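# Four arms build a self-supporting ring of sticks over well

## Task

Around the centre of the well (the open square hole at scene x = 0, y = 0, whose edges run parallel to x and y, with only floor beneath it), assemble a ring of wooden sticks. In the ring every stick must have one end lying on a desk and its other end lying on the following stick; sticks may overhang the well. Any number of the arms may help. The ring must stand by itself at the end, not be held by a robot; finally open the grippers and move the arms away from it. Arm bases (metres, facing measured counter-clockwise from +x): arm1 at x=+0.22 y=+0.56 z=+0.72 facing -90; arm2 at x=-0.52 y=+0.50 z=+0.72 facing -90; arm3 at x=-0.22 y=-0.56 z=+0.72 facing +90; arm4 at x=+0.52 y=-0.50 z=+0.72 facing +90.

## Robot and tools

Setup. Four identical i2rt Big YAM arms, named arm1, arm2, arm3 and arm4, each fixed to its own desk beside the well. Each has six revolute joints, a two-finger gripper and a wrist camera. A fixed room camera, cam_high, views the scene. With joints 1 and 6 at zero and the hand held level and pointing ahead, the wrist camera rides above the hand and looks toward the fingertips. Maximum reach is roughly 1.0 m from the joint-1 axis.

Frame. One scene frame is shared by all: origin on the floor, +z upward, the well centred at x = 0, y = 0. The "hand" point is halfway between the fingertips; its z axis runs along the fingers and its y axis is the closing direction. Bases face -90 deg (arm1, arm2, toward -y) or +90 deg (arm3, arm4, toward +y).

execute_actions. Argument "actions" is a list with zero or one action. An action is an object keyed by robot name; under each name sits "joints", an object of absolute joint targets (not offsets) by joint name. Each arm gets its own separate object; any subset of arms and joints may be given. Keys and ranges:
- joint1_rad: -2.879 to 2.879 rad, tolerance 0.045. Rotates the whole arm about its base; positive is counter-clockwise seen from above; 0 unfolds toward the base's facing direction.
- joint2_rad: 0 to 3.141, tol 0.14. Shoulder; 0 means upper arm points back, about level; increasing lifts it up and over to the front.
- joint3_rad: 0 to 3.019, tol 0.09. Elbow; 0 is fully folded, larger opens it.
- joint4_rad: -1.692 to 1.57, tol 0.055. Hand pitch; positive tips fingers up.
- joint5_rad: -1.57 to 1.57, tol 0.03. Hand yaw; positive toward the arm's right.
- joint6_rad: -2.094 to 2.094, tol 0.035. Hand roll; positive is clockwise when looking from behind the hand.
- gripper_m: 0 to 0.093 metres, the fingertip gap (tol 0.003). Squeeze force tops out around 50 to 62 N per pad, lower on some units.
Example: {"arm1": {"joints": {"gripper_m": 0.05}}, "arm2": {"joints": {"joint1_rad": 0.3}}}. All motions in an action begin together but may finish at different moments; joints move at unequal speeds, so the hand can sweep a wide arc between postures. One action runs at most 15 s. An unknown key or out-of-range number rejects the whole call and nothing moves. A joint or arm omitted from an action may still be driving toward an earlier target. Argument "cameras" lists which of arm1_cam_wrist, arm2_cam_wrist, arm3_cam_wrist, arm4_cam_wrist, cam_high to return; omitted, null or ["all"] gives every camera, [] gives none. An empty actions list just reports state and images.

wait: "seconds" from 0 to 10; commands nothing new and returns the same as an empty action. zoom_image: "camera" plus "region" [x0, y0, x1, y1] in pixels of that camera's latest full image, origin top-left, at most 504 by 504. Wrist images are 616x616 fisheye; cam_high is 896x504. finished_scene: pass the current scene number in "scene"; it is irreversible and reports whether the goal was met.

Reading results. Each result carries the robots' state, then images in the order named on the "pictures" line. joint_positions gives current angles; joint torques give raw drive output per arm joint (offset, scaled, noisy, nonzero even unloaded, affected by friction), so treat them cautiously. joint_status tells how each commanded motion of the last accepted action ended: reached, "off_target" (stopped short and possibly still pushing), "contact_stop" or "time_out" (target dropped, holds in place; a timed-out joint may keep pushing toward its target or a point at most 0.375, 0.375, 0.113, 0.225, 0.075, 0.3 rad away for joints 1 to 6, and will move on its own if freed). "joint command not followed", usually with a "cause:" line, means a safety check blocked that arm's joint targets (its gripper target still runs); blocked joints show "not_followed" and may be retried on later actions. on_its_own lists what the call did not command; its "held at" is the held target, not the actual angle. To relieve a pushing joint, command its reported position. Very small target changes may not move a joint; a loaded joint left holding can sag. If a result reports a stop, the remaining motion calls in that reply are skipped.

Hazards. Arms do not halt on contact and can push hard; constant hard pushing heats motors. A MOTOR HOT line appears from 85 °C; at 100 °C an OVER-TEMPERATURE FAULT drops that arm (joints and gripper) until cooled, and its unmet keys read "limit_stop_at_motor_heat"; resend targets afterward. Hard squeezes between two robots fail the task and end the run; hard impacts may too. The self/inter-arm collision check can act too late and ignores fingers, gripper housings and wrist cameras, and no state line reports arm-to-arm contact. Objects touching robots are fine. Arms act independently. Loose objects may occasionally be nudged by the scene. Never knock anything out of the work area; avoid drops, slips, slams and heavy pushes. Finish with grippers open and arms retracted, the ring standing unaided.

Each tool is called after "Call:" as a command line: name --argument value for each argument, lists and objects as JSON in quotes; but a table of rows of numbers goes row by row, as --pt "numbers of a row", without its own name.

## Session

Call:
execute_actions --actions '[]'

Scene clock: 0.00 s.
Joint torques (N m, as the arm reports them, + toward a larger angle): no reading
Motor temperatures (°C, as the motors report them): arm1=[22 24 31 24 25 24] | arm2=[22 26 26 24 25 24] | arm3=[21 23 25 26 24 25] | arm4=[23 26 29 25 24 22]
arm1.joint_positions: joint1_rad=+0.116 joint2_rad=+0.548 joint3_rad=+1.380 joint4_rad=-1.406 joint5_rad=+0.005 joint6_rad=-0.104 gripper_m=+0.094
arm1.joint_status: not commanded
arm1.hand: x=+0.2439 y=+0.3715 z=+1.2854 quat_wxyz=(-0.345, -0.540, -0.689, +0.339) (m; scene frame)
arm2.joint_positions: joint1_rad=-0.216 joint2_rad=+0.521 joint3_rad=+1.420 joint4_rad=-1.319 joint5_rad=+0.227 joint6_rad=-0.478 gripper_m=+0.095
arm2.joint_status: not commanded
arm2.hand: x=-0.5848 y=+0.3242 z=+1.3588 quat_wxyz=(-0.146, -0.544, -0.633, +0.531) (m; scene frame)
arm3.joint_positions: joint1_rad=+0.400 joint2_rad=+0.613 joint3_rad=+1.470 joint4_rad=-1.335 joint5_rad=+0.293 joint6_rad=-0.364 gripper_m=+0.094
arm3.joint_status: not commanded
arm3.hand: x=-0.2611 y=-0.3400 z=+1.4070 quat_wxyz=(-0.438, +0.756, -0.390, -0.289) (m; scene frame)
arm4.joint_positions: joint1_rad=+0.405 joint2_rad=+0.474 joint3_rad=+1.435 joint4_rad=-1.374 joint5_rad=+0.126 joint6_rad=+0.435 gripper_m=+0.094
arm4.joint_status: not commanded
arm4.hand: x=+0.4763 y=-0.3490 z=+1.3241 quat_wxyz=(-0.259, +0.548, -0.630, -0.486) (m; scene frame)
pictures: arm1_cam_wrist, arm2_cam_wrist, arm3_cam_wrist, arm4_cam_wrist, cam_high
Images, in order (width x height): arm1_cam_wrist 616x616, arm2_cam_wrist 616x616, arm3_cam_wrist 616x616, arm4_cam_wrist 616x616, cam_high 896x504.

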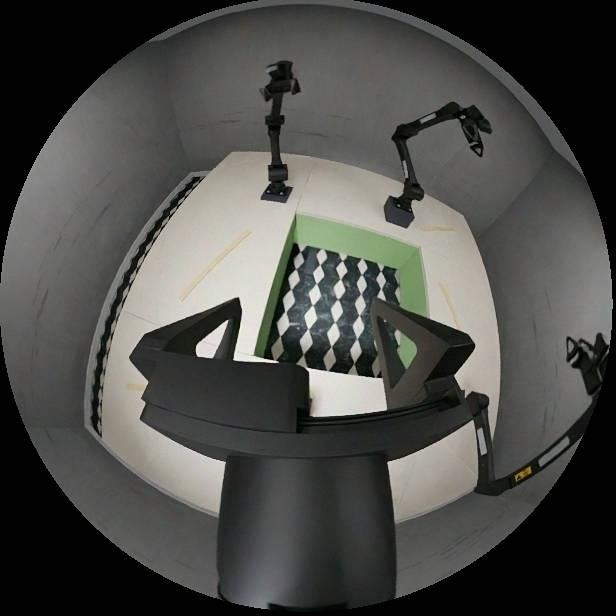

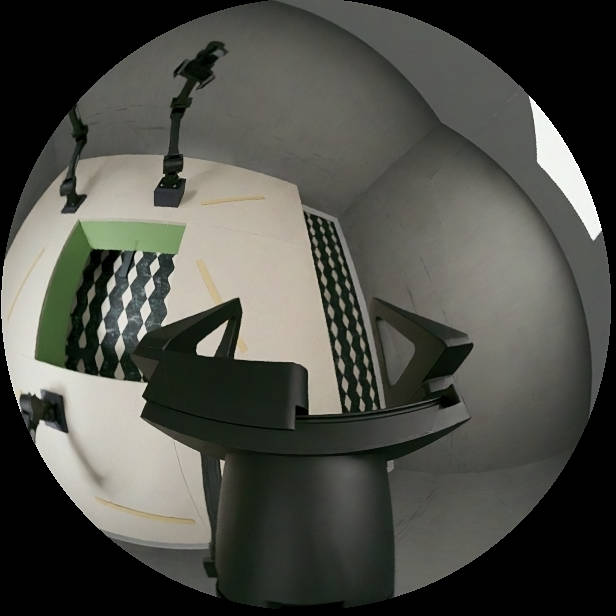

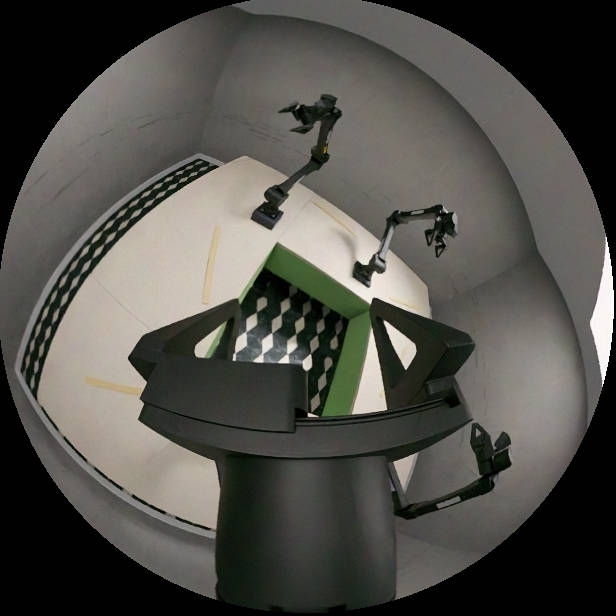

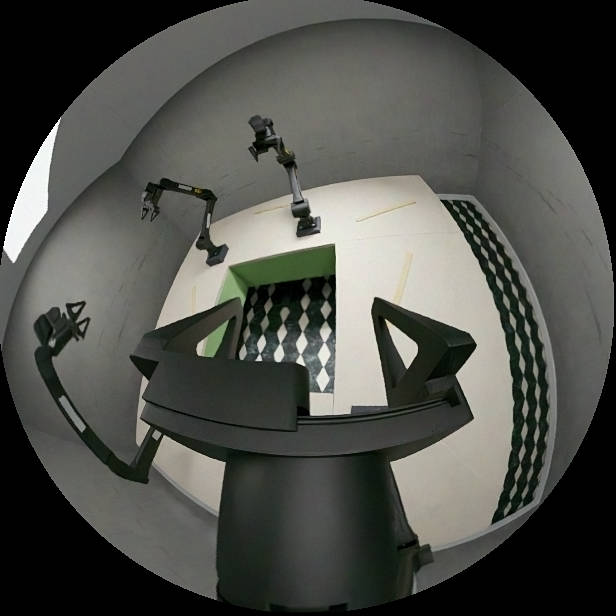

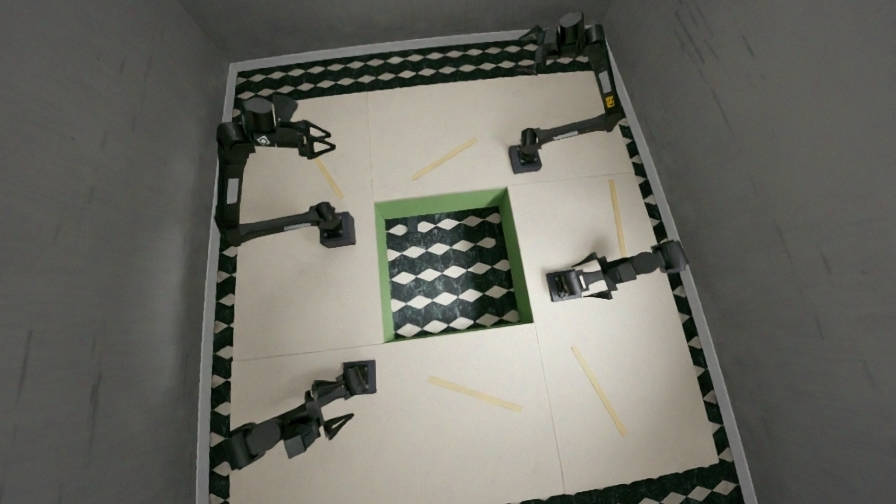

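Call:
zoom_image --camera "cam_high" --region '[290, 110, 542, 362]'

Call:
zoom_image --camera "cam_high" --region '[400, 300, 652, 460]'

Region (290, 110, 542, 362) of cam_high's 896x504 image, scaled by 2.000, with more detail than that image has.

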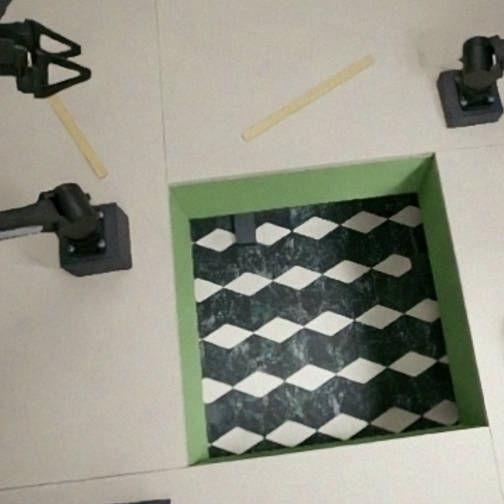

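Region (400, 300, 652, 460) of cam_high's 896x504 image, scaled by 2.000, with more detail than that image has; it fills the top 320 rows of this view, and the rest is white.

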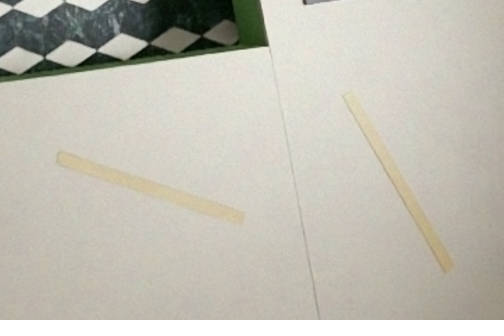

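Call:
execute_actions --actions '[{"arm1":{"joints":{"joint1_rad":1.632,"joint2_rad":1.645,"joint3_rad":1.0,"joint4_rad":-0.9,"joint5_rad":0,"joint6_rad":-0.282}},"arm2":{"joints":{"joint1_rad":-0.335,"joint2_rad":1.645,"joint3_rad":0.882,"joint4_rad":-0.782,"joint5_rad":0,"joint6_rad":-0.792}},"arm3":{"joints":{"joint1_rad":1.723,"joint2_rad":1.615,"joint3_rad":0.68,"joint4_rad":-0.603,"joint5_rad":0,"joint6_rad":-0.268}},"arm4":{"joints":{"joint1_rad":-0.182,"joint2_rad":1.737,"joint3_rad":1.132,"joint4_rad":-0.935,"joint5_rad":0,"joint6_rad":0.197}}}]' --cameras '["arm1_cam_wrist","arm2_cam_wrist","arm3_cam_wrist","arm4_cam_wrist"]'

Scene clock: 35.77 s.
Joint torques (N m, as the arm reports them, + toward a larger angle): arm1=[  0.41 -12.44   7.34  -0.13   0.05  -0.04] | arm2=[-0.78 -9.71  7.89  0.89 -0.02 -0.27] | arm3=[-0.06 -5.77  6.41  1.2   0.19  0.06] | arm4=[ -0.25 -15.89   7.46   1.13   0.06  -0.09]
Motor temperatures (°C, as the motors report them): arm1=[22 24 35 24 25 24] | arm2=[22 26 29 24 25 24] | arm3=[21 23 28 26 24 25] | arm4=[23 26 31 25 24 22]
arm1.joint_positions: joint1_rad=+1.638 joint2_rad=+1.640 joint3_rad=+1.003 joint4_rad=-0.907 joint5_rad=-0.001 joint6_rad=-0.275 gripper_m=+0.094
arm1.joint_status: all done
arm1.hand: x=+0.6450 y=+0.5985 z=+0.7777 quat_wxyz=(-0.012, +0.181, -0.983, +0.008) (m; scene frame)
arm2.joint_positions: joint1_rad=-0.328 joint2_rad=+1.646 joint3_rad=+0.863 joint4_rad=-0.795 joint5_rad=+0.003 joint6_rad=-0.778 gripper_m=+0.095
arm2.joint_status: all done
arm2.hand: x=-0.6354 y=+0.1305 z=+0.7684 quat_wxyz=(+0.009, -0.520, -0.854, +0.000) (m; scene frame)
arm3.joint_positions: joint1_rad=+1.718 joint2_rad=+1.615 joint3_rad=+0.674 joint4_rad=-0.620 joint5_rad=-0.001 joint6_rad=-0.277 gripper_m=+0.094
arm3.joint_status: all done
arm3.hand: x=-0.5453 y=-0.6201 z=+0.7778 quat_wxyz=(+0.005, +0.974, +0.226, -0.006) (m; scene frame)
arm4.joint_positions: joint1_rad=-0.180 joint2_rad=+1.742 joint3_rad=+1.128 joint4_rad=-0.947 joint5_rad=+0.001 joint6_rad=+0.210 gripper_m=+0.094
arm4.joint_status: all done
arm4.hand: x=+0.6196 y=-0.0431 z=+0.7759 quat_wxyz=(-0.011, +0.543, -0.840, -0.004) (m; scene frame)
pictures: arm1_cam_wrist, arm2_cam_wrist, arm3_cam_wrist, arm4_cam_wrist
Images, in order (width x height): arm1_cam_wrist 616x616, arm2_cam_wrist 616x616, arm3_cam_wrist 616x616, arm4_cam_wrist 616x616.

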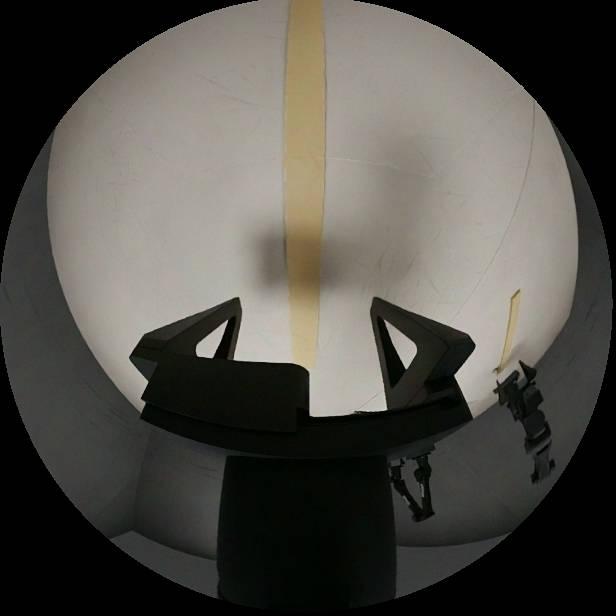

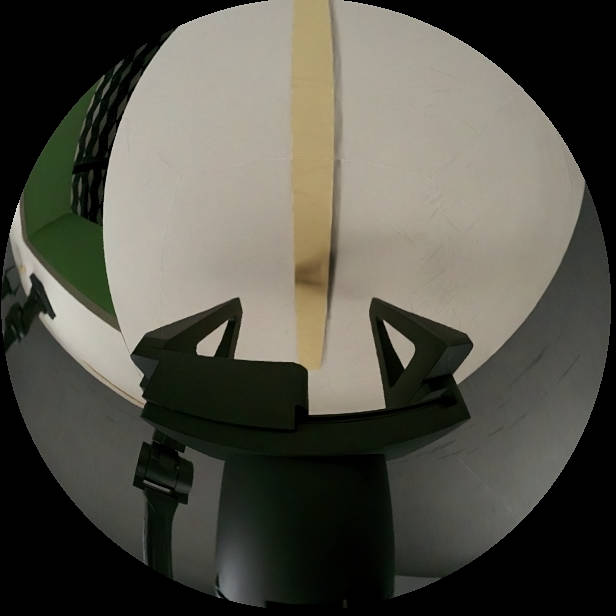

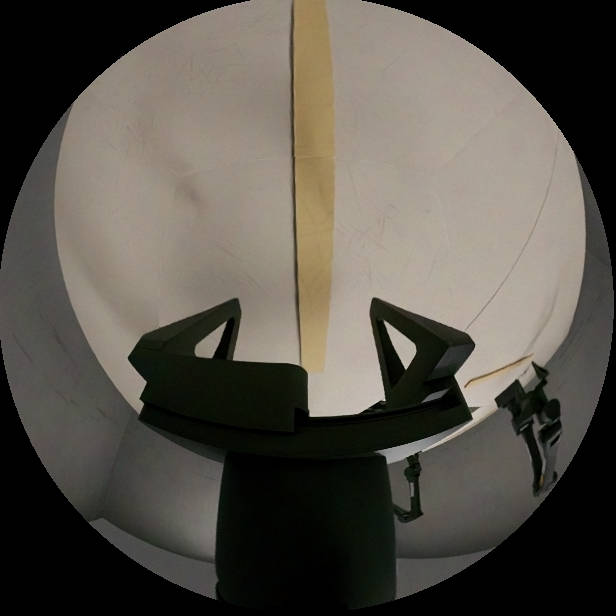

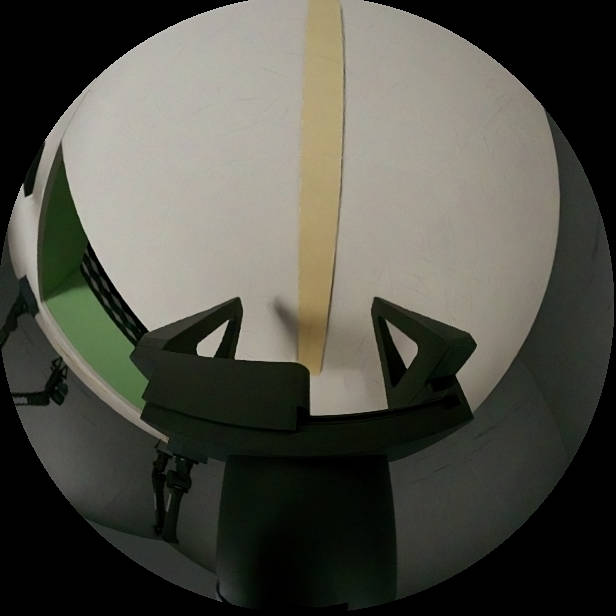

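Call:
execute_actions --actions '[{"arm1":{"joints":{"joint2_rad":1.725,"joint3_rad":0.955,"joint4_rad":-0.787}},"arm2":{"joints":{"joint2_rad":1.753,"joint3_rad":0.855,"joint4_rad":-0.657}},"arm3":{"joints":{"joint1_rad":1.69,"joint2_rad":1.748,"joint3_rad":0.657,"joint4_rad":-0.457,"joint6_rad":-0.3}},"arm4":{"joints":{"joint1_rad":-0.208,"joint2_rad":1.811,"joint3_rad":1.088,"joint4_rad":-0.827}}}]' --cameras '["arm1_cam_wrist","arm2_cam_wrist","arm3_cam_wrist","arm4_cam_wrist"]'

Scene clock: 50.50 s.
Joint torques (N m, as the arm reports them, + toward a larger angle): arm1=[  0.5  -12.77   6.79   0.01   0.1   -0.03] | arm2=[-0.73 -9.87  5.57  0.89  0.14 -0.24] | arm3=[-1.72 -6.15  4.54  1.35  0.15 -0.13] | arm4=[ -0.83 -15.22   6.49   1.19   0.11  -0.09]
Motor temperatures (°C, as the motors report them): arm1=[22 25 34 24 25 24] | arm2=[22 26 29 24 25 24] | arm3=[21 24 27 26 24 25] | arm4=[23 27 31 25 24 22]
arm1.joint_positions: joint1_rad=+1.636 joint2_rad=+1.720 joint3_rad=+0.956 joint4_rad=-0.799 joint5_rad=-0.002 joint6_rad=-0.276 gripper_m=+0.094
arm1.joint_status: all done
arm1.hand: x=+0.6385 y=+0.5968 z=+0.7317 quat_wxyz=(-0.002, +0.181, -0.983, +0.006) (m; scene frame)
arm2.joint_positions: joint1_rad=-0.330 joint2_rad=+1.750 joint3_rad=+0.857 joint4_rad=-0.672 joint5_rad=-0.001 joint6_rad=-0.780 gripper_m=+0.095
arm2.joint_status: all done
arm2.hand: x=-0.6388 y=+0.1211 z=+0.7284 quat_wxyz=(+0.005, -0.519, -0.855, +0.005) (m; scene frame)
arm3.joint_positions: joint1_rad=+1.702 joint2_rad=+1.746 joint3_rad=+0.658 joint4_rad=-0.478 joint5_rad=+0.000 joint6_rad=-0.290 gripper_m=+0.094
arm3.joint_status: all done
arm3.hand: x=-0.5457 y=-0.6148 z=+0.7339 quat_wxyz=(+0.005, +0.974, +0.225, -0.003) (m; scene frame)
arm4.joint_positions: joint1_rad=-0.199 joint2_rad=+1.807 joint3_rad=+1.089 joint4_rad=-0.839 joint5_rad=-0.001 joint6_rad=+0.210 gripper_m=+0.094
arm4.joint_status: all done
arm4.hand: x=+0.6287 y=-0.0448 z=+0.7357 quat_wxyz=(-0.012, +0.535, -0.845, -0.006) (m; scene frame)
pictures: arm1_cam_wrist, arm2_cam_wrist, arm3_cam_wrist, arm4_cam_wrist
Images, in order (width x height): arm1_cam_wrist 616x616, arm2_cam_wrist 616x616, arm3_cam_wrist 616x616, arm4_cam_wrist 616x616.

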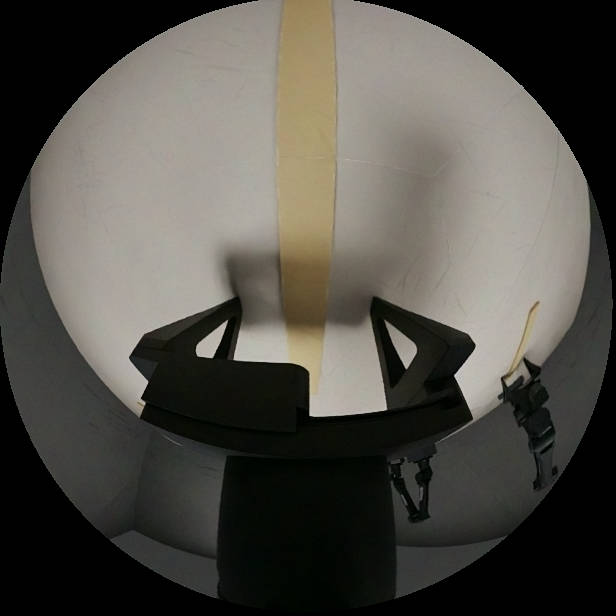

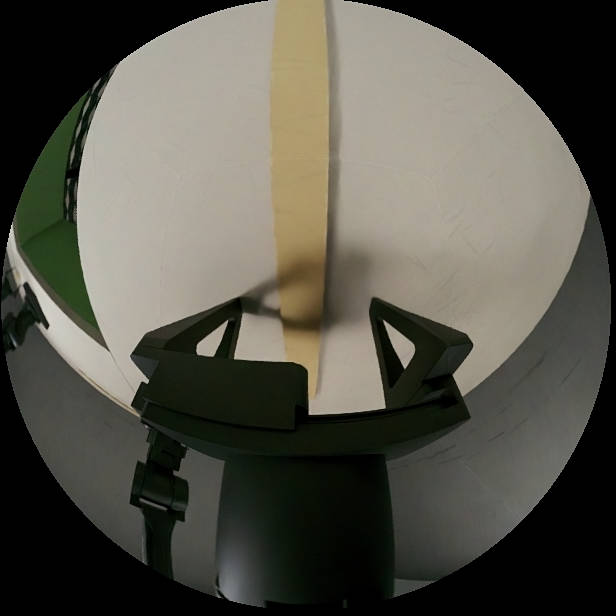

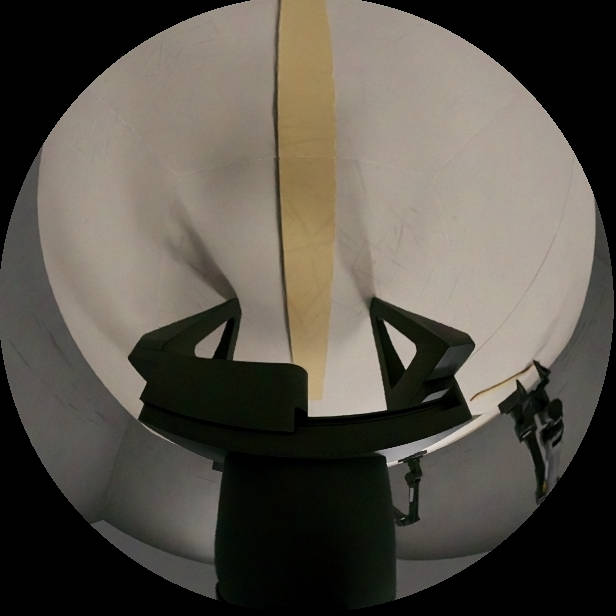

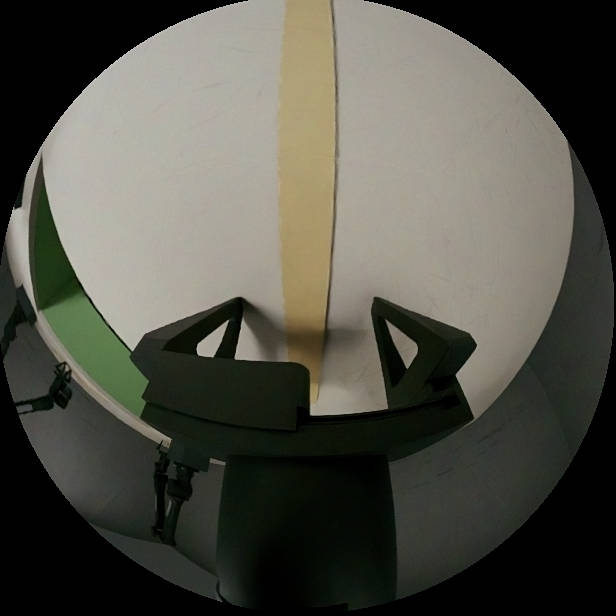

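Call:
execute_actions --actions '[{"arm1":{"joints":{"gripper_m":0}},"arm2":{"joints":{"gripper_m":0}},"arm3":{"joints":{"gripper_m":0}},"arm4":{"joints":{"joint2_rad":1.822,"gripper_m":0}}}]' --cameras '[]'

Call:
execute_actions --actions '[{"arm1":{"joints":{"joint2_rad":1.45,"joint4_rad":-0.9}},"arm2":{"joints":{"joint2_rad":1.5,"joint4_rad":-0.9,"joint6_rad":-2.0}},"arm3":{"joints":{"joint2_rad":1.48}},"arm4":{"joints":{"joint2_rad":1.45,"joint3_rad":0.96,"joint4_rad":-1.07,"joint6_rad":-1.9}}}]' --cameras '["cam_high"]'

Scene clock: 68.30 s.
Joint torques (N m, as the arm reports them, + toward a larger angle): arm1=[  0.24 -12.97   6.73   0.     0.09  -0.04] | arm2=[-0.93 -9.95  5.62  0.84  0.2  -0.23] | arm3=[-1.65 -6.11  4.52  1.2   0.11 -0.12] | arm4=[ -0.88 -14.09   6.49   1.16   0.1   -0.08]
Motor temperatures (°C, as the motors report them): arm1=[22 25 34 24 25 24] | arm2=[22 27 28 24 25 24] | arm3=[21 24 26 26 24 25] | arm4=[23 27 31 25 24 22]
arm1.joint_positions: joint1_rad=+1.636 joint2_rad=+1.720 joint3_rad=+0.956 joint4_rad=-0.799 joint5_rad=-0.002 joint6_rad=-0.276 gripper_m=+0.027
arm1.joint_status: gripper_m off_target (ended at +0.027, target +0.000)
arm1.hand: x=+0.6385 y=+0.5968 z=+0.7317 quat_wxyz=(-0.002, +0.181, -0.983, +0.006) (m; scene frame)
arm2.joint_positions: joint1_rad=-0.330 joint2_rad=+1.750 joint3_rad=+0.856 joint4_rad=-0.670 joint5_rad=-0.003 joint6_rad=-0.781 gripper_m=+0.028
arm2.joint_status: gripper_m off_target (ended at +0.028, target +0.000)
arm2.hand: x=-0.6386 y=+0.1209 z=+0.7282 quat_wxyz=(+0.004, -0.519, -0.855, +0.006) (m; scene frame)
arm3.joint_positions: joint1_rad=+1.702 joint2_rad=+1.746 joint3_rad=+0.658 joint4_rad=-0.474 joint5_rad=+0.000 joint6_rad=-0.291 gripper_m=+0.027
arm3.joint_status: gripper_m off_target (ended at +0.027, target +0.000)
arm3.hand: x=-0.5466 y=-0.6148 z=+0.7339 quat_wxyz=(+0.004, +0.974, +0.225, -0.005) (m; scene frame)
arm4.joint_positions: joint1_rad=-0.199 joint2_rad=+1.807 joint3_rad=+1.089 joint4_rad=-0.839 joint5_rad=+0.000 joint6_rad=+0.209 gripper_m=+0.027
arm4.joint_status: gripper_m off_target (ended at +0.027, target +0.000); the others done
arm4.hand: x=+0.6287 y=-0.0449 z=+0.7356 quat_wxyz=(-0.012, +0.535, -0.845, -0.006) (m; scene frame)
pictures: none
No camera images: the call's "cameras" was empty. Leave "cameras" out to get every camera's image.

Scene clock: 70.70 s.
Joint torques (N m, as the arm reports them, + toward a larger angle): arm1=[ 0.34 -9.93  9.06 -0.45  0.08 -0.03] | arm2=[-0.65 -7.62  7.71 -0.11  0.15 -0.26] | arm3=[-1.62 -4.87  8.09  1.75  0.12 -0.11] | arm4=[-0.83 -9.24  8.59  0.12 -0.02 -0.11]
Motor temperatures (°C, as the motors report them): arm1=[22 25 34 24 25 24] | arm2=[22 27 28 24 25 24] | arm3=[21 24 26 26 24 25] | arm4=[23 27 31 25 24 22]
arm1.joint_positions: joint1_rad=+1.636 joint2_rad=+1.439 joint3_rad=+0.949 joint4_rad=-0.890 joint5_rad=-0.001 joint6_rad=-0.276 gripper_m=+0.027
arm1.joint_status: all done
arm1.hand: x=+0.6386 y=+0.5983 z=+0.8406 quat_wxyz=(-0.093, +0.181, -0.979, +0.015) (m; scene frame)
arm2.joint_positions: joint1_rad=-0.330 joint2_rad=+1.494 joint3_rad=+0.847 joint4_rad=-0.890 joint5_rad=-0.001 joint6_rad=-1.986 gripper_m=+0.028
arm2.joint_status: all done
arm2.hand: x=-0.6305 y=+0.1433 z=+0.8181 quat_wxyz=(+0.012, +0.057, -0.998, +0.015) (m; scene frame)
arm3.joint_positions: joint1_rad=+1.702 joint2_rad=+1.478 joint3_rad=+0.648 joint4_rad=-0.474 joint5_rad=+0.000 joint6_rad=-0.291 gripper_m=+0.027
arm3.joint_status: all done
arm3.hand: x=-0.5889 y=-0.6210 z=+0.8212 quat_wxyz=(-0.004, +0.966, +0.223, -0.133) (m; scene frame)
arm4.joint_positions: joint1_rad=-0.199 joint2_rad=+1.442 joint3_rad=+0.948 joint4_rad=-1.061 joint5_rad=+0.000 joint6_rad=-1.887 gripper_m=+0.027
arm4.joint_status: all done
arm4.hand: x=+0.6073 y=-0.1307 z=+0.8364 quat_wxyz=(-0.011, +0.999, +0.041, +0.008) (m; scene frame)
pictures: cam_high
Images, in order (width x height): cam_high 896x504.

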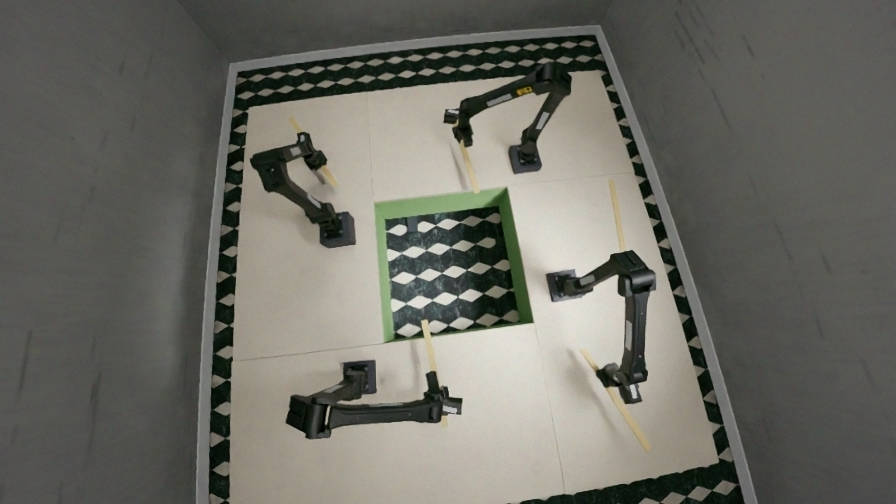

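Call:
execute_actions --actions '[{"arm1":{"joints":{"joint1_rad":-0.614,"joint2_rad":1.31,"joint3_rad":0.628,"joint4_rad":-0.7,"joint5_rad":-0.142,"joint6_rad":-0.575}},"arm3":{"joints":{"joint1_rad":-0.66,"joint2_rad":1.5,"joint3_rad":0.554,"joint4_rad":-0.38,"joint5_rad":-0.152,"joint6_rad":-0.605}},"arm2":{"joints":{"joint5_rad":-0.22}},"arm4":{"joints":{"joint5_rad":-0.235}}}]' --cameras '[]'

Scene clock: 86.37 s.
Joint torques (N m, as the arm reports them, + toward a larger angle): arm1=[ 0.88 -7.18  7.93  0.25 -0.19 -0.07] | arm2=[-0.83 -7.49  7.71 -0.09 -0.27 -0.24] | arm3=[-1.33 -4.67  7.07  1.49 -0.08 -0.14] | arm4=[-0.82 -9.52  8.5   0.12 -0.37 -0.08]
Motor temperatures (°C, as the motors report them): arm1=[22 25 35 24 25 24] | arm2=[22 26 28 24 25 24] | arm3=[21 24 27 26 24 25] | arm4=[23 27 32 25 24 22]
arm1.joint_positions: joint1_rad=-0.614 joint2_rad=+1.308 joint3_rad=+0.626 joint4_rad=-0.709 joint5_rad=-0.140 joint6_rad=-0.566 gripper_m=+0.027
arm1.joint_status: all done
arm1.hand: x=+0.0530 y=+0.2742 z=+0.7852 quat_wxyz=(-0.091, -0.706, -0.698, +0.079) (m; scene frame)
arm2.joint_positions: joint1_rad=-0.330 joint2_rad=+1.494 joint3_rad=+0.847 joint4_rad=-0.890 joint5_rad=-0.215 joint6_rad=-1.987 gripper_m=+0.028
arm2.joint_status: all done
arm2.hand: x=-0.5957 y=+0.1326 z=+0.8215 quat_wxyz=(-0.087, +0.059, -0.993, +0.052) (m; scene frame)
arm3.joint_positions: joint1_rad=-0.653 joint2_rad=+1.504 joint3_rad=+0.543 joint4_rad=-0.395 joint5_rad=-0.150 joint6_rad=-0.595 gripper_m=+0.027
arm3.joint_status: all done
arm3.hand: x=-0.0426 y=-0.2731 z=+0.7848 quat_wxyz=(-0.089, +0.698, -0.705, -0.089) (m; scene frame)
arm4.joint_positions: joint1_rad=-0.199 joint2_rad=+1.442 joint3_rad=+0.948 joint4_rad=-1.061 joint5_rad=-0.228 joint6_rad=-1.888 gripper_m=+0.027
arm4.joint_status: all done
arm4.hand: x=+0.5694 y=-0.1218 z=+0.8405 quat_wxyz=(-0.042, +0.993, +0.043, -0.102) (m; scene frame)
pictures: none
No camera images: the call's "cameras" was empty. Leave "cameras" out to get every camera's image.

Call:
execute_actions --actions '[{"arm1":{"joints":{"joint2_rad":1.365,"joint4_rad":-0.642}},"arm3":{"joints":{"joint2_rad":1.552,"joint4_rad":-0.32}},"arm2":{"joints":{"joint1_rad":0.44,"joint2_rad":1.69,"joint3_rad":1.08,"joint4_rad":-0.78,"joint5_rad":-0.225,"joint6_rad":-1.068}},"arm4":{"joints":{"joint1_rad":0.51,"joint2_rad":1.64,"joint3_rad":1.128,"joint4_rad":-0.875,"joint5_rad":-0.245,"joint6_rad":-1.058}}}]' --cameras '["cam_high"]'

Call:
zoom_image --camera "cam_high" --region '[360, 170, 550, 360]'

Scene clock: 104.50 s.
Joint torques (N m, as the arm reports them, + toward a larger angle): arm1=[ 1.01 -7.56  7.57  0.46 -0.2  -0.06] | arm2=[ -0.7  -12.46   9.48   0.66  -0.1    0.  ] | arm3=[-1.27 -5.05  6.67  1.84 -0.08 -0.13] | arm4=[ -0.25 -15.12  10.25   1.08  -0.22   0.16]
Motor temperatures (°C, as the motors report them): arm1=[22 25 35 24 25 24] | arm2=[22 26 29 24 25 24] | arm3=[21 24 27 26 24 25] | arm4=[23 27 32 25 24 22]
arm1.joint_positions: joint1_rad=-0.614 joint2_rad=+1.361 joint3_rad=+0.626 joint4_rad=-0.658 joint5_rad=-0.140 joint6_rad=-0.567 gripper_m=+0.027
arm1.joint_status: all done
arm1.hand: x=+0.0492 y=+0.2684 z=+0.7709 quat_wxyz=(-0.091, -0.706, -0.698, +0.078) (m; scene frame)
arm2.joint_positions: joint1_rad=+0.444 joint2_rad=+1.704 joint3_rad=+1.052 joint4_rad=-0.783 joint5_rad=-0.224 joint6_rad=-1.083 gripper_m=+0.028
arm2.joint_status: all done
arm2.hand: x=-0.2698 y=+0.0938 z=+0.8009 quat_wxyz=(-0.123, +0.000, -0.992, +0.007) (m; scene frame)
arm3.joint_positions: joint1_rad=-0.653 joint2_rad=+1.556 joint3_rad=+0.543 joint4_rad=-0.342 joint5_rad=-0.150 joint6_rad=-0.596 gripper_m=+0.027
arm3.joint_status: all done
arm3.hand: x=-0.0405 y=-0.2703 z=+0.7712 quat_wxyz=(-0.089, +0.698, -0.705, -0.089) (m; scene frame)
arm4.joint_positions: joint1_rad=+0.511 joint2_rad=+1.649 joint3_rad=+1.090 joint4_rad=-0.881 joint5_rad=-0.243 joint6_rad=-1.071 gripper_m=+0.027
arm4.joint_status: all done
arm4.hand: x=+0.2654 y=-0.0978 z=+0.8064 quat_wxyz=(-0.005, +0.991, -0.003, -0.131) (m; scene frame)
pictures: cam_high
Images, in order (width x height): cam_high 896x504.

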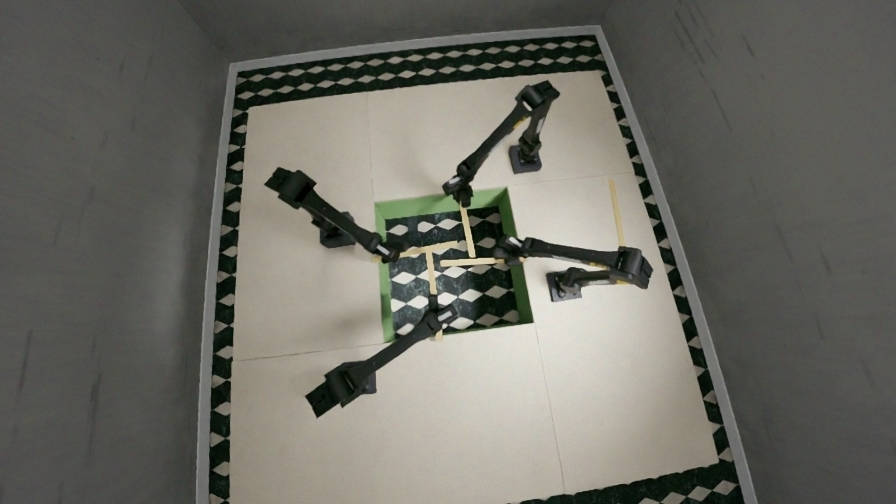

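Region (360, 170, 550, 360) of cam_high's 896x504 image, scaled by 2.653, with more detail than that image has.

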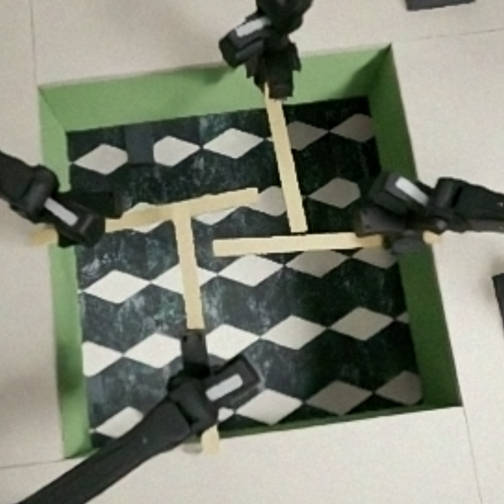

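Call:
execute_actions --actions '[{"arm2":{"joints":{"joint2_rad":1.778,"joint4_rad":-0.705}},"arm4":{"joints":{"joint2_rad":1.718,"joint4_rad":-0.8}}}]'

Call:
zoom_image --camera "cam_high" --region '[360, 170, 550, 360]'

Scene clock: 110.87 s.
Joint torques (N m, as the arm reports them, + toward a larger angle): arm1=[ 0.98 -7.53  7.6   0.48 -0.2  -0.05] | arm2=[ -0.51 -13.04   9.02   1.09  -0.11  -0.01] | arm3=[-1.36 -5.11  6.6   1.85 -0.08 -0.13] | arm4=[ -0.22 -15.49   9.9    1.49  -0.21   0.16]
Motor temperatures (°C, as the motors report them): arm1=[22 25 35 24 25 24] | arm2=[22 27 29 24 25 24] | arm3=[21 24 27 26 24 25] | arm4=[23 27 33 25 24 22]
arm1.joint_positions: joint1_rad=-0.614 joint2_rad=+1.361 joint3_rad=+0.626 joint4_rad=-0.658 joint5_rad=-0.140 joint6_rad=-0.567 gripper_m=+0.027
arm1.joint_status: not commanded
arm1.hand: x=+0.0492 y=+0.2684 z=+0.7709 quat_wxyz=(-0.091, -0.706, -0.698, +0.078) (m; scene frame)
arm2.joint_positions: joint1_rad=+0.444 joint2_rad=+1.789 joint3_rad=+1.052 joint4_rad=-0.720 joint5_rad=-0.224 joint6_rad=-1.082 gripper_m=+0.028
arm2.joint_status: all done
arm2.hand: x=-0.2682 y=+0.0896 z=+0.7640 quat_wxyz=(-0.118, -0.002, -0.993, -0.002) (m; scene frame)
arm3.joint_positions: joint1_rad=-0.653 joint2_rad=+1.556 joint3_rad=+0.543 joint4_rad=-0.342 joint5_rad=-0.150 joint6_rad=-0.596 gripper_m=+0.027
arm3.joint_status: not commanded
arm3.hand: x=-0.0405 y=-0.2703 z=+0.7712 quat_wxyz=(-0.089, +0.698, -0.705, -0.089) (m; scene frame)
arm4.joint_positions: joint1_rad=+0.511 joint2_rad=+1.722 joint3_rad=+1.090 joint4_rad=-0.815 joint5_rad=-0.243 joint6_rad=-1.071 gripper_m=+0.027
arm4.joint_status: all done
arm4.hand: x=+0.2614 y=-0.0892 z=+0.7750 quat_wxyz=(-0.001, +0.992, -0.004, -0.130) (m; scene frame)
pictures: arm1_cam_wrist, arm2_cam_wrist, arm3_cam_wrist, arm4_cam_wrist, cam_high
Images, in order (width x height): arm1_cam_wrist 616x616, arm2_cam_wrist 616x616, arm3_cam_wrist 616x616, arm4_cam_wrist 616x616, cam_high 896x504.

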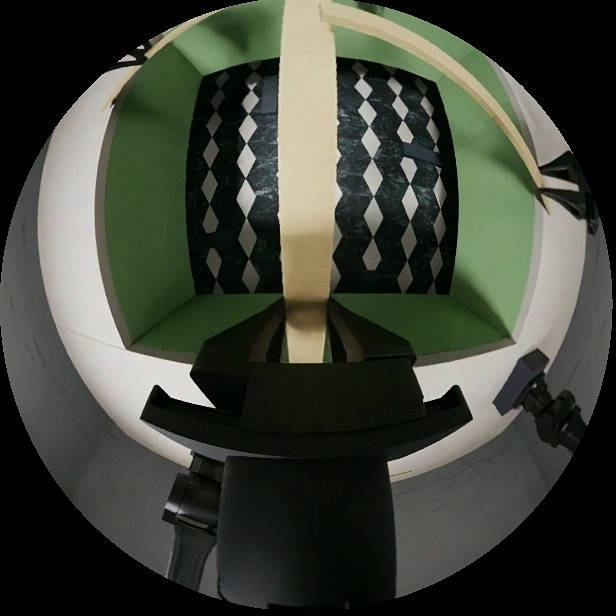

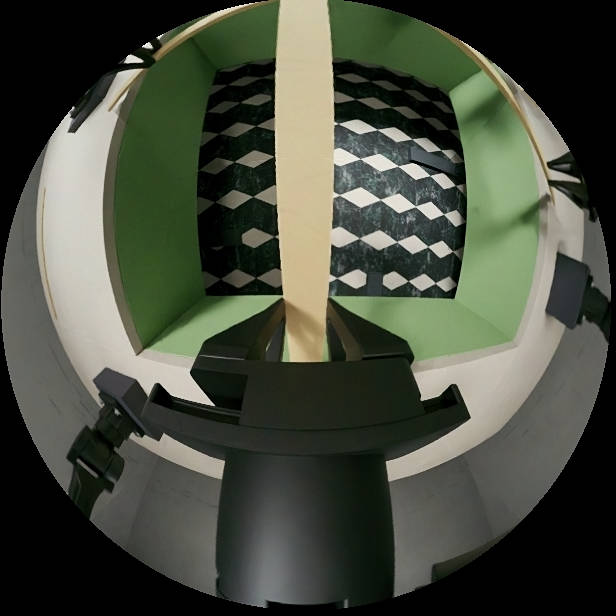

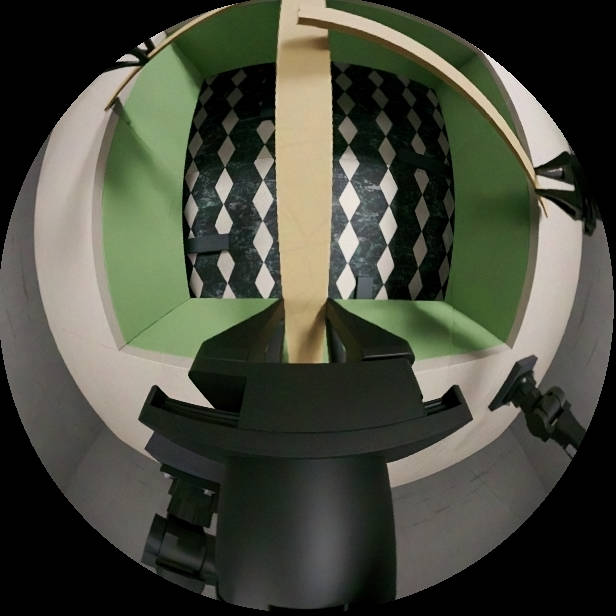

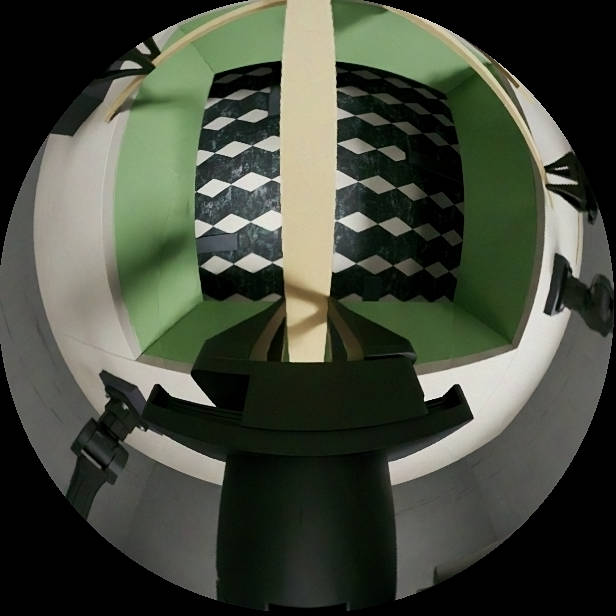

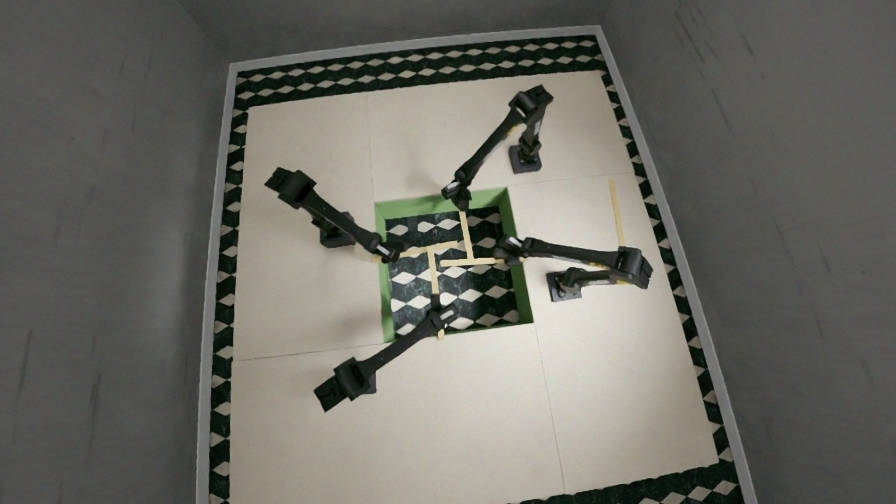

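Region (360, 170, 550, 360) of cam_high's 896x504 image, scaled by 2.653, with more detail than that image has.

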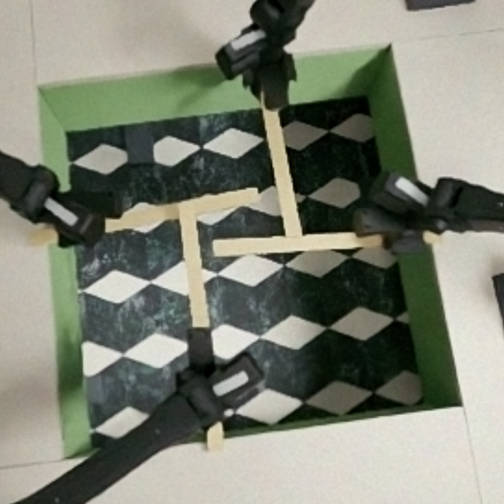

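Call:
execute_actions --actions '[{"arm2":{"joints":{"joint1_rad":0.422,"joint2_rad":1.836,"joint3_rad":1.168,"joint4_rad":-0.757,"joint6_rad":-1.112}},"arm4":{"joints":{"joint1_rad":0.484,"joint2_rad":1.764,"joint3_rad":1.185,"joint4_rad":-0.84,"joint6_rad":-1.10}}}]' --cameras '[]'

Scene clock: 123.00 s.
Joint torques (N m, as the arm reports them, + toward a larger angle): arm1=[ 0.99 -7.64  7.58  0.47 -0.19 -0.05] | arm2=[ -0.89 -13.04  10.3    0.18  -0.12  -0.25] | arm3=[-1.39 -5.12  6.62  1.84 -0.08 -0.13] | arm4=[ -1.35 -15.16  10.94   0.29  -0.22  -0.11]
Motor temperatures (°C, as the motors report them): arm1=[22 25 35 24 25 24] | arm2=[22 27 29 24 25 24] | arm3=[21 24 27 26 24 25] | arm4=[23 27 33 25 24 22]
arm1.joint_positions: joint1_rad=-0.614 joint2_rad=+1.361 joint3_rad=+0.626 joint4_rad=-0.658 joint5_rad=-0.140 joint6_rad=-0.567 gripper_m=+0.027
arm1.joint_status: not commanded
arm1.hand: x=+0.0492 y=+0.2684 z=+0.7709 quat_wxyz=(-0.091, -0.706, -0.698, +0.078) (m; scene frame)
arm2.joint_positions: joint1_rad=+0.430 joint2_rad=+1.836 joint3_rad=+1.126 joint4_rad=-0.747 joint5_rad=-0.224 joint6_rad=-1.097 gripper_m=+0.028
arm2.joint_status: all done
arm2.hand: x=-0.2635 y=+0.0648 z=+0.7647 quat_wxyz=(-0.118, -0.001, -0.993, +0.000) (m; scene frame)
arm3.joint_positions: joint1_rad=-0.653 joint2_rad=+1.556 joint3_rad=+0.543 joint4_rad=-0.342 joint5_rad=-0.150 joint6_rad=-0.596 gripper_m=+0.027
arm3.joint_status: not commanded
arm3.hand: x=-0.0405 y=-0.2703 z=+0.7712 quat_wxyz=(-0.089, +0.698, -0.705, -0.089) (m; scene frame)
arm4.joint_positions: joint1_rad=+0.496 joint2_rad=+1.758 joint3_rad=+1.133 joint4_rad=-0.829 joint5_rad=-0.243 joint6_rad=-1.087 gripper_m=+0.027
arm4.joint_status: all done
arm4.hand: x=+0.2614 y=-0.0737 z=+0.7727 quat_wxyz=(-0.001, +0.992, -0.003, -0.128) (m; scene frame)
pictures: none
No camera images: the call's "cameras" was empty. Leave "cameras" out to get every camera's image.

Call:
execute_actions --actions '[{"arm2":{"joints":{"joint1_rad":0.409,"joint2_rad":1.885,"joint3_rad":1.235,"joint4_rad":-0.78,"joint6_rad":-1.124}},"arm4":{"joints":{"joint1_rad":0.464,"joint2_rad":1.81,"joint3_rad":1.25,"joint4_rad":-0.858,"joint6_rad":-1.12}}}]'

Call:
zoom_image --camera "cam_high" --region '[400, 215, 500, 295]'

Scene clock: 133.27 s.
Joint torques (N m, as the arm reports them, + toward a larger angle): arm1=[ 0.89 -7.4   7.65  0.46 -0.18 -0.06] | arm2=[ -0.91 -13.79  10.42   0.1   -0.09  -0.24] | arm3=[-1.35 -5.03  6.62  1.86 -0.08 -0.13] | arm4=[ -1.18 -15.88  10.93   0.37  -0.22  -0.06]
Motor temperatures (°C, as the motors report them): arm1=[22 25 35 24 25 24] | arm2=[22 27 30 24 25 24] | arm3=[21 24 27 26 24 25] | arm4=[23 27 34 25 24 22]
arm1.joint_positions: joint1_rad=-0.614 joint2_rad=+1.361 joint3_rad=+0.626 joint4_rad=-0.658 joint5_rad=-0.140 joint6_rad=-0.567 gripper_m=+0.027
arm1.joint_status: not commanded
arm1.hand: x=+0.0492 y=+0.2684 z=+0.7709 quat_wxyz=(-0.091, -0.706, -0.698, +0.078) (m; scene frame)
arm2.joint_positions: joint1_rad=+0.417 joint2_rad=+1.884 joint3_rad=+1.193 joint4_rad=-0.770 joint5_rad=-0.224 joint6_rad=-1.110 gripper_m=+0.028
arm2.joint_status: all done
arm2.hand: x=-0.2606 y=+0.0436 z=+0.7615 quat_wxyz=(-0.117, -0.002, -0.993, -0.001) (m; scene frame)
arm3.joint_positions: joint1_rad=-0.653 joint2_rad=+1.556 joint3_rad=+0.543 joint4_rad=-0.342 joint5_rad=-0.150 joint6_rad=-0.596 gripper_m=+0.027
arm3.joint_status: not commanded
arm3.hand: x=-0.0405 y=-0.2703 z=+0.7712 quat_wxyz=(-0.089, +0.699, -0.704, -0.089) (m; scene frame)
arm4.joint_positions: joint1_rad=+0.474 joint2_rad=+1.805 joint3_rad=+1.199 joint4_rad=-0.849 joint5_rad=-0.243 joint6_rad=-1.107 gripper_m=+0.027
arm4.joint_status: all done
arm4.hand: x=+0.2622 y=-0.0496 z=+0.7715 quat_wxyz=(-0.003, +0.992, -0.004, -0.128) (m; scene frame)
pictures: arm1_cam_wrist, arm2_cam_wrist, arm3_cam_wrist, arm4_cam_wrist, cam_high
Images, in order (width x height): arm1_cam_wrist 616x616, arm2_cam_wrist 616x616, arm3_cam_wrist 616x616, arm4_cam_wrist 616x616, cam_high 896x504.

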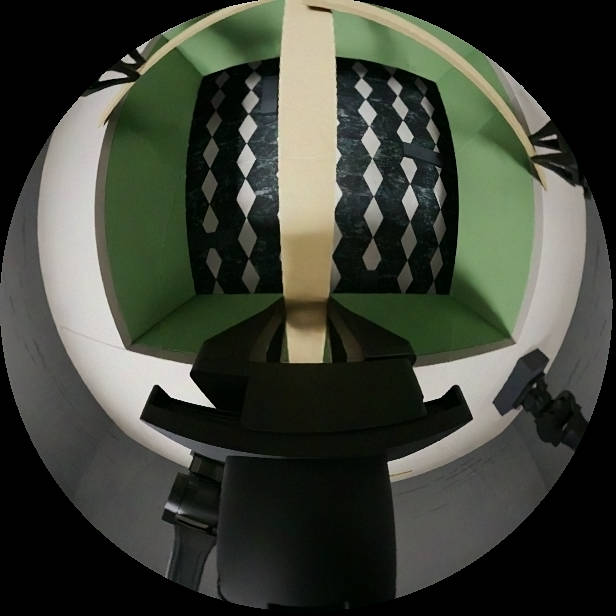

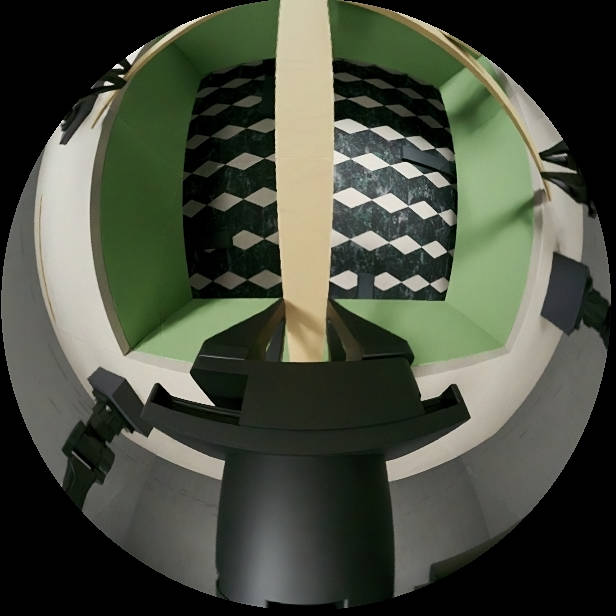

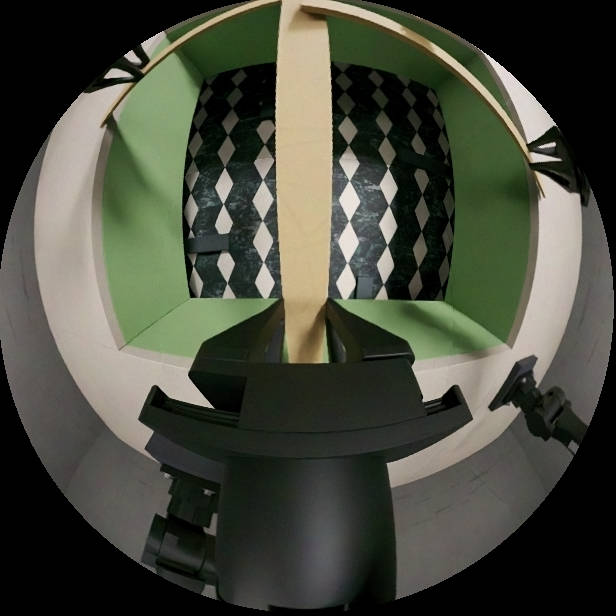

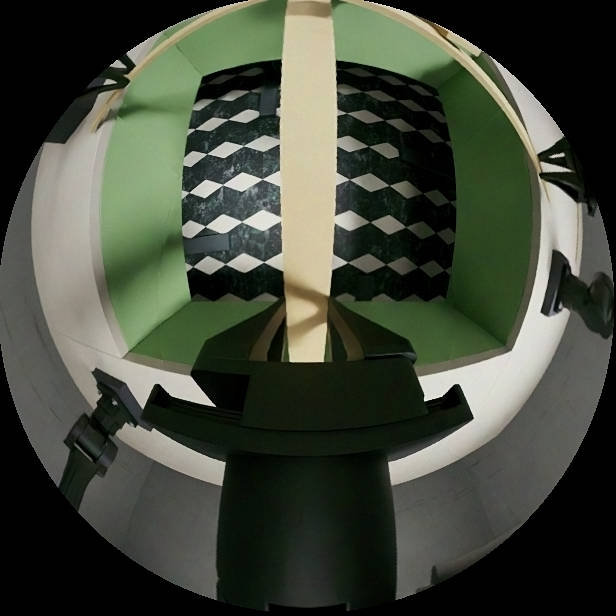

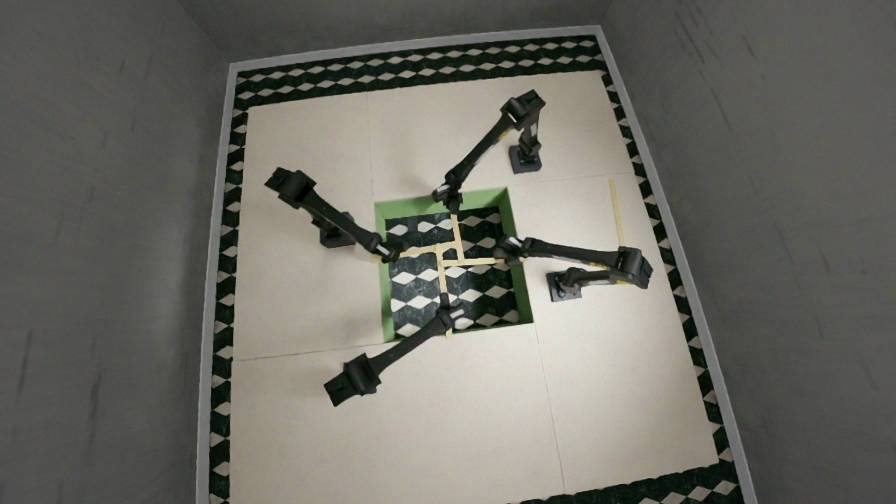

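Region (400, 215, 500, 295) of cam_high's 896x504 image, scaled by 5.040, with more detail than that image has; it fills the top 403 rows of this view, and the rest is white.

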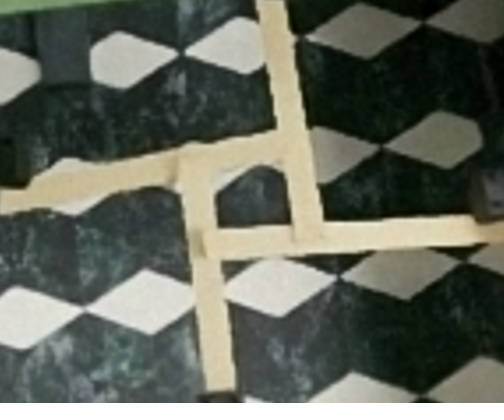

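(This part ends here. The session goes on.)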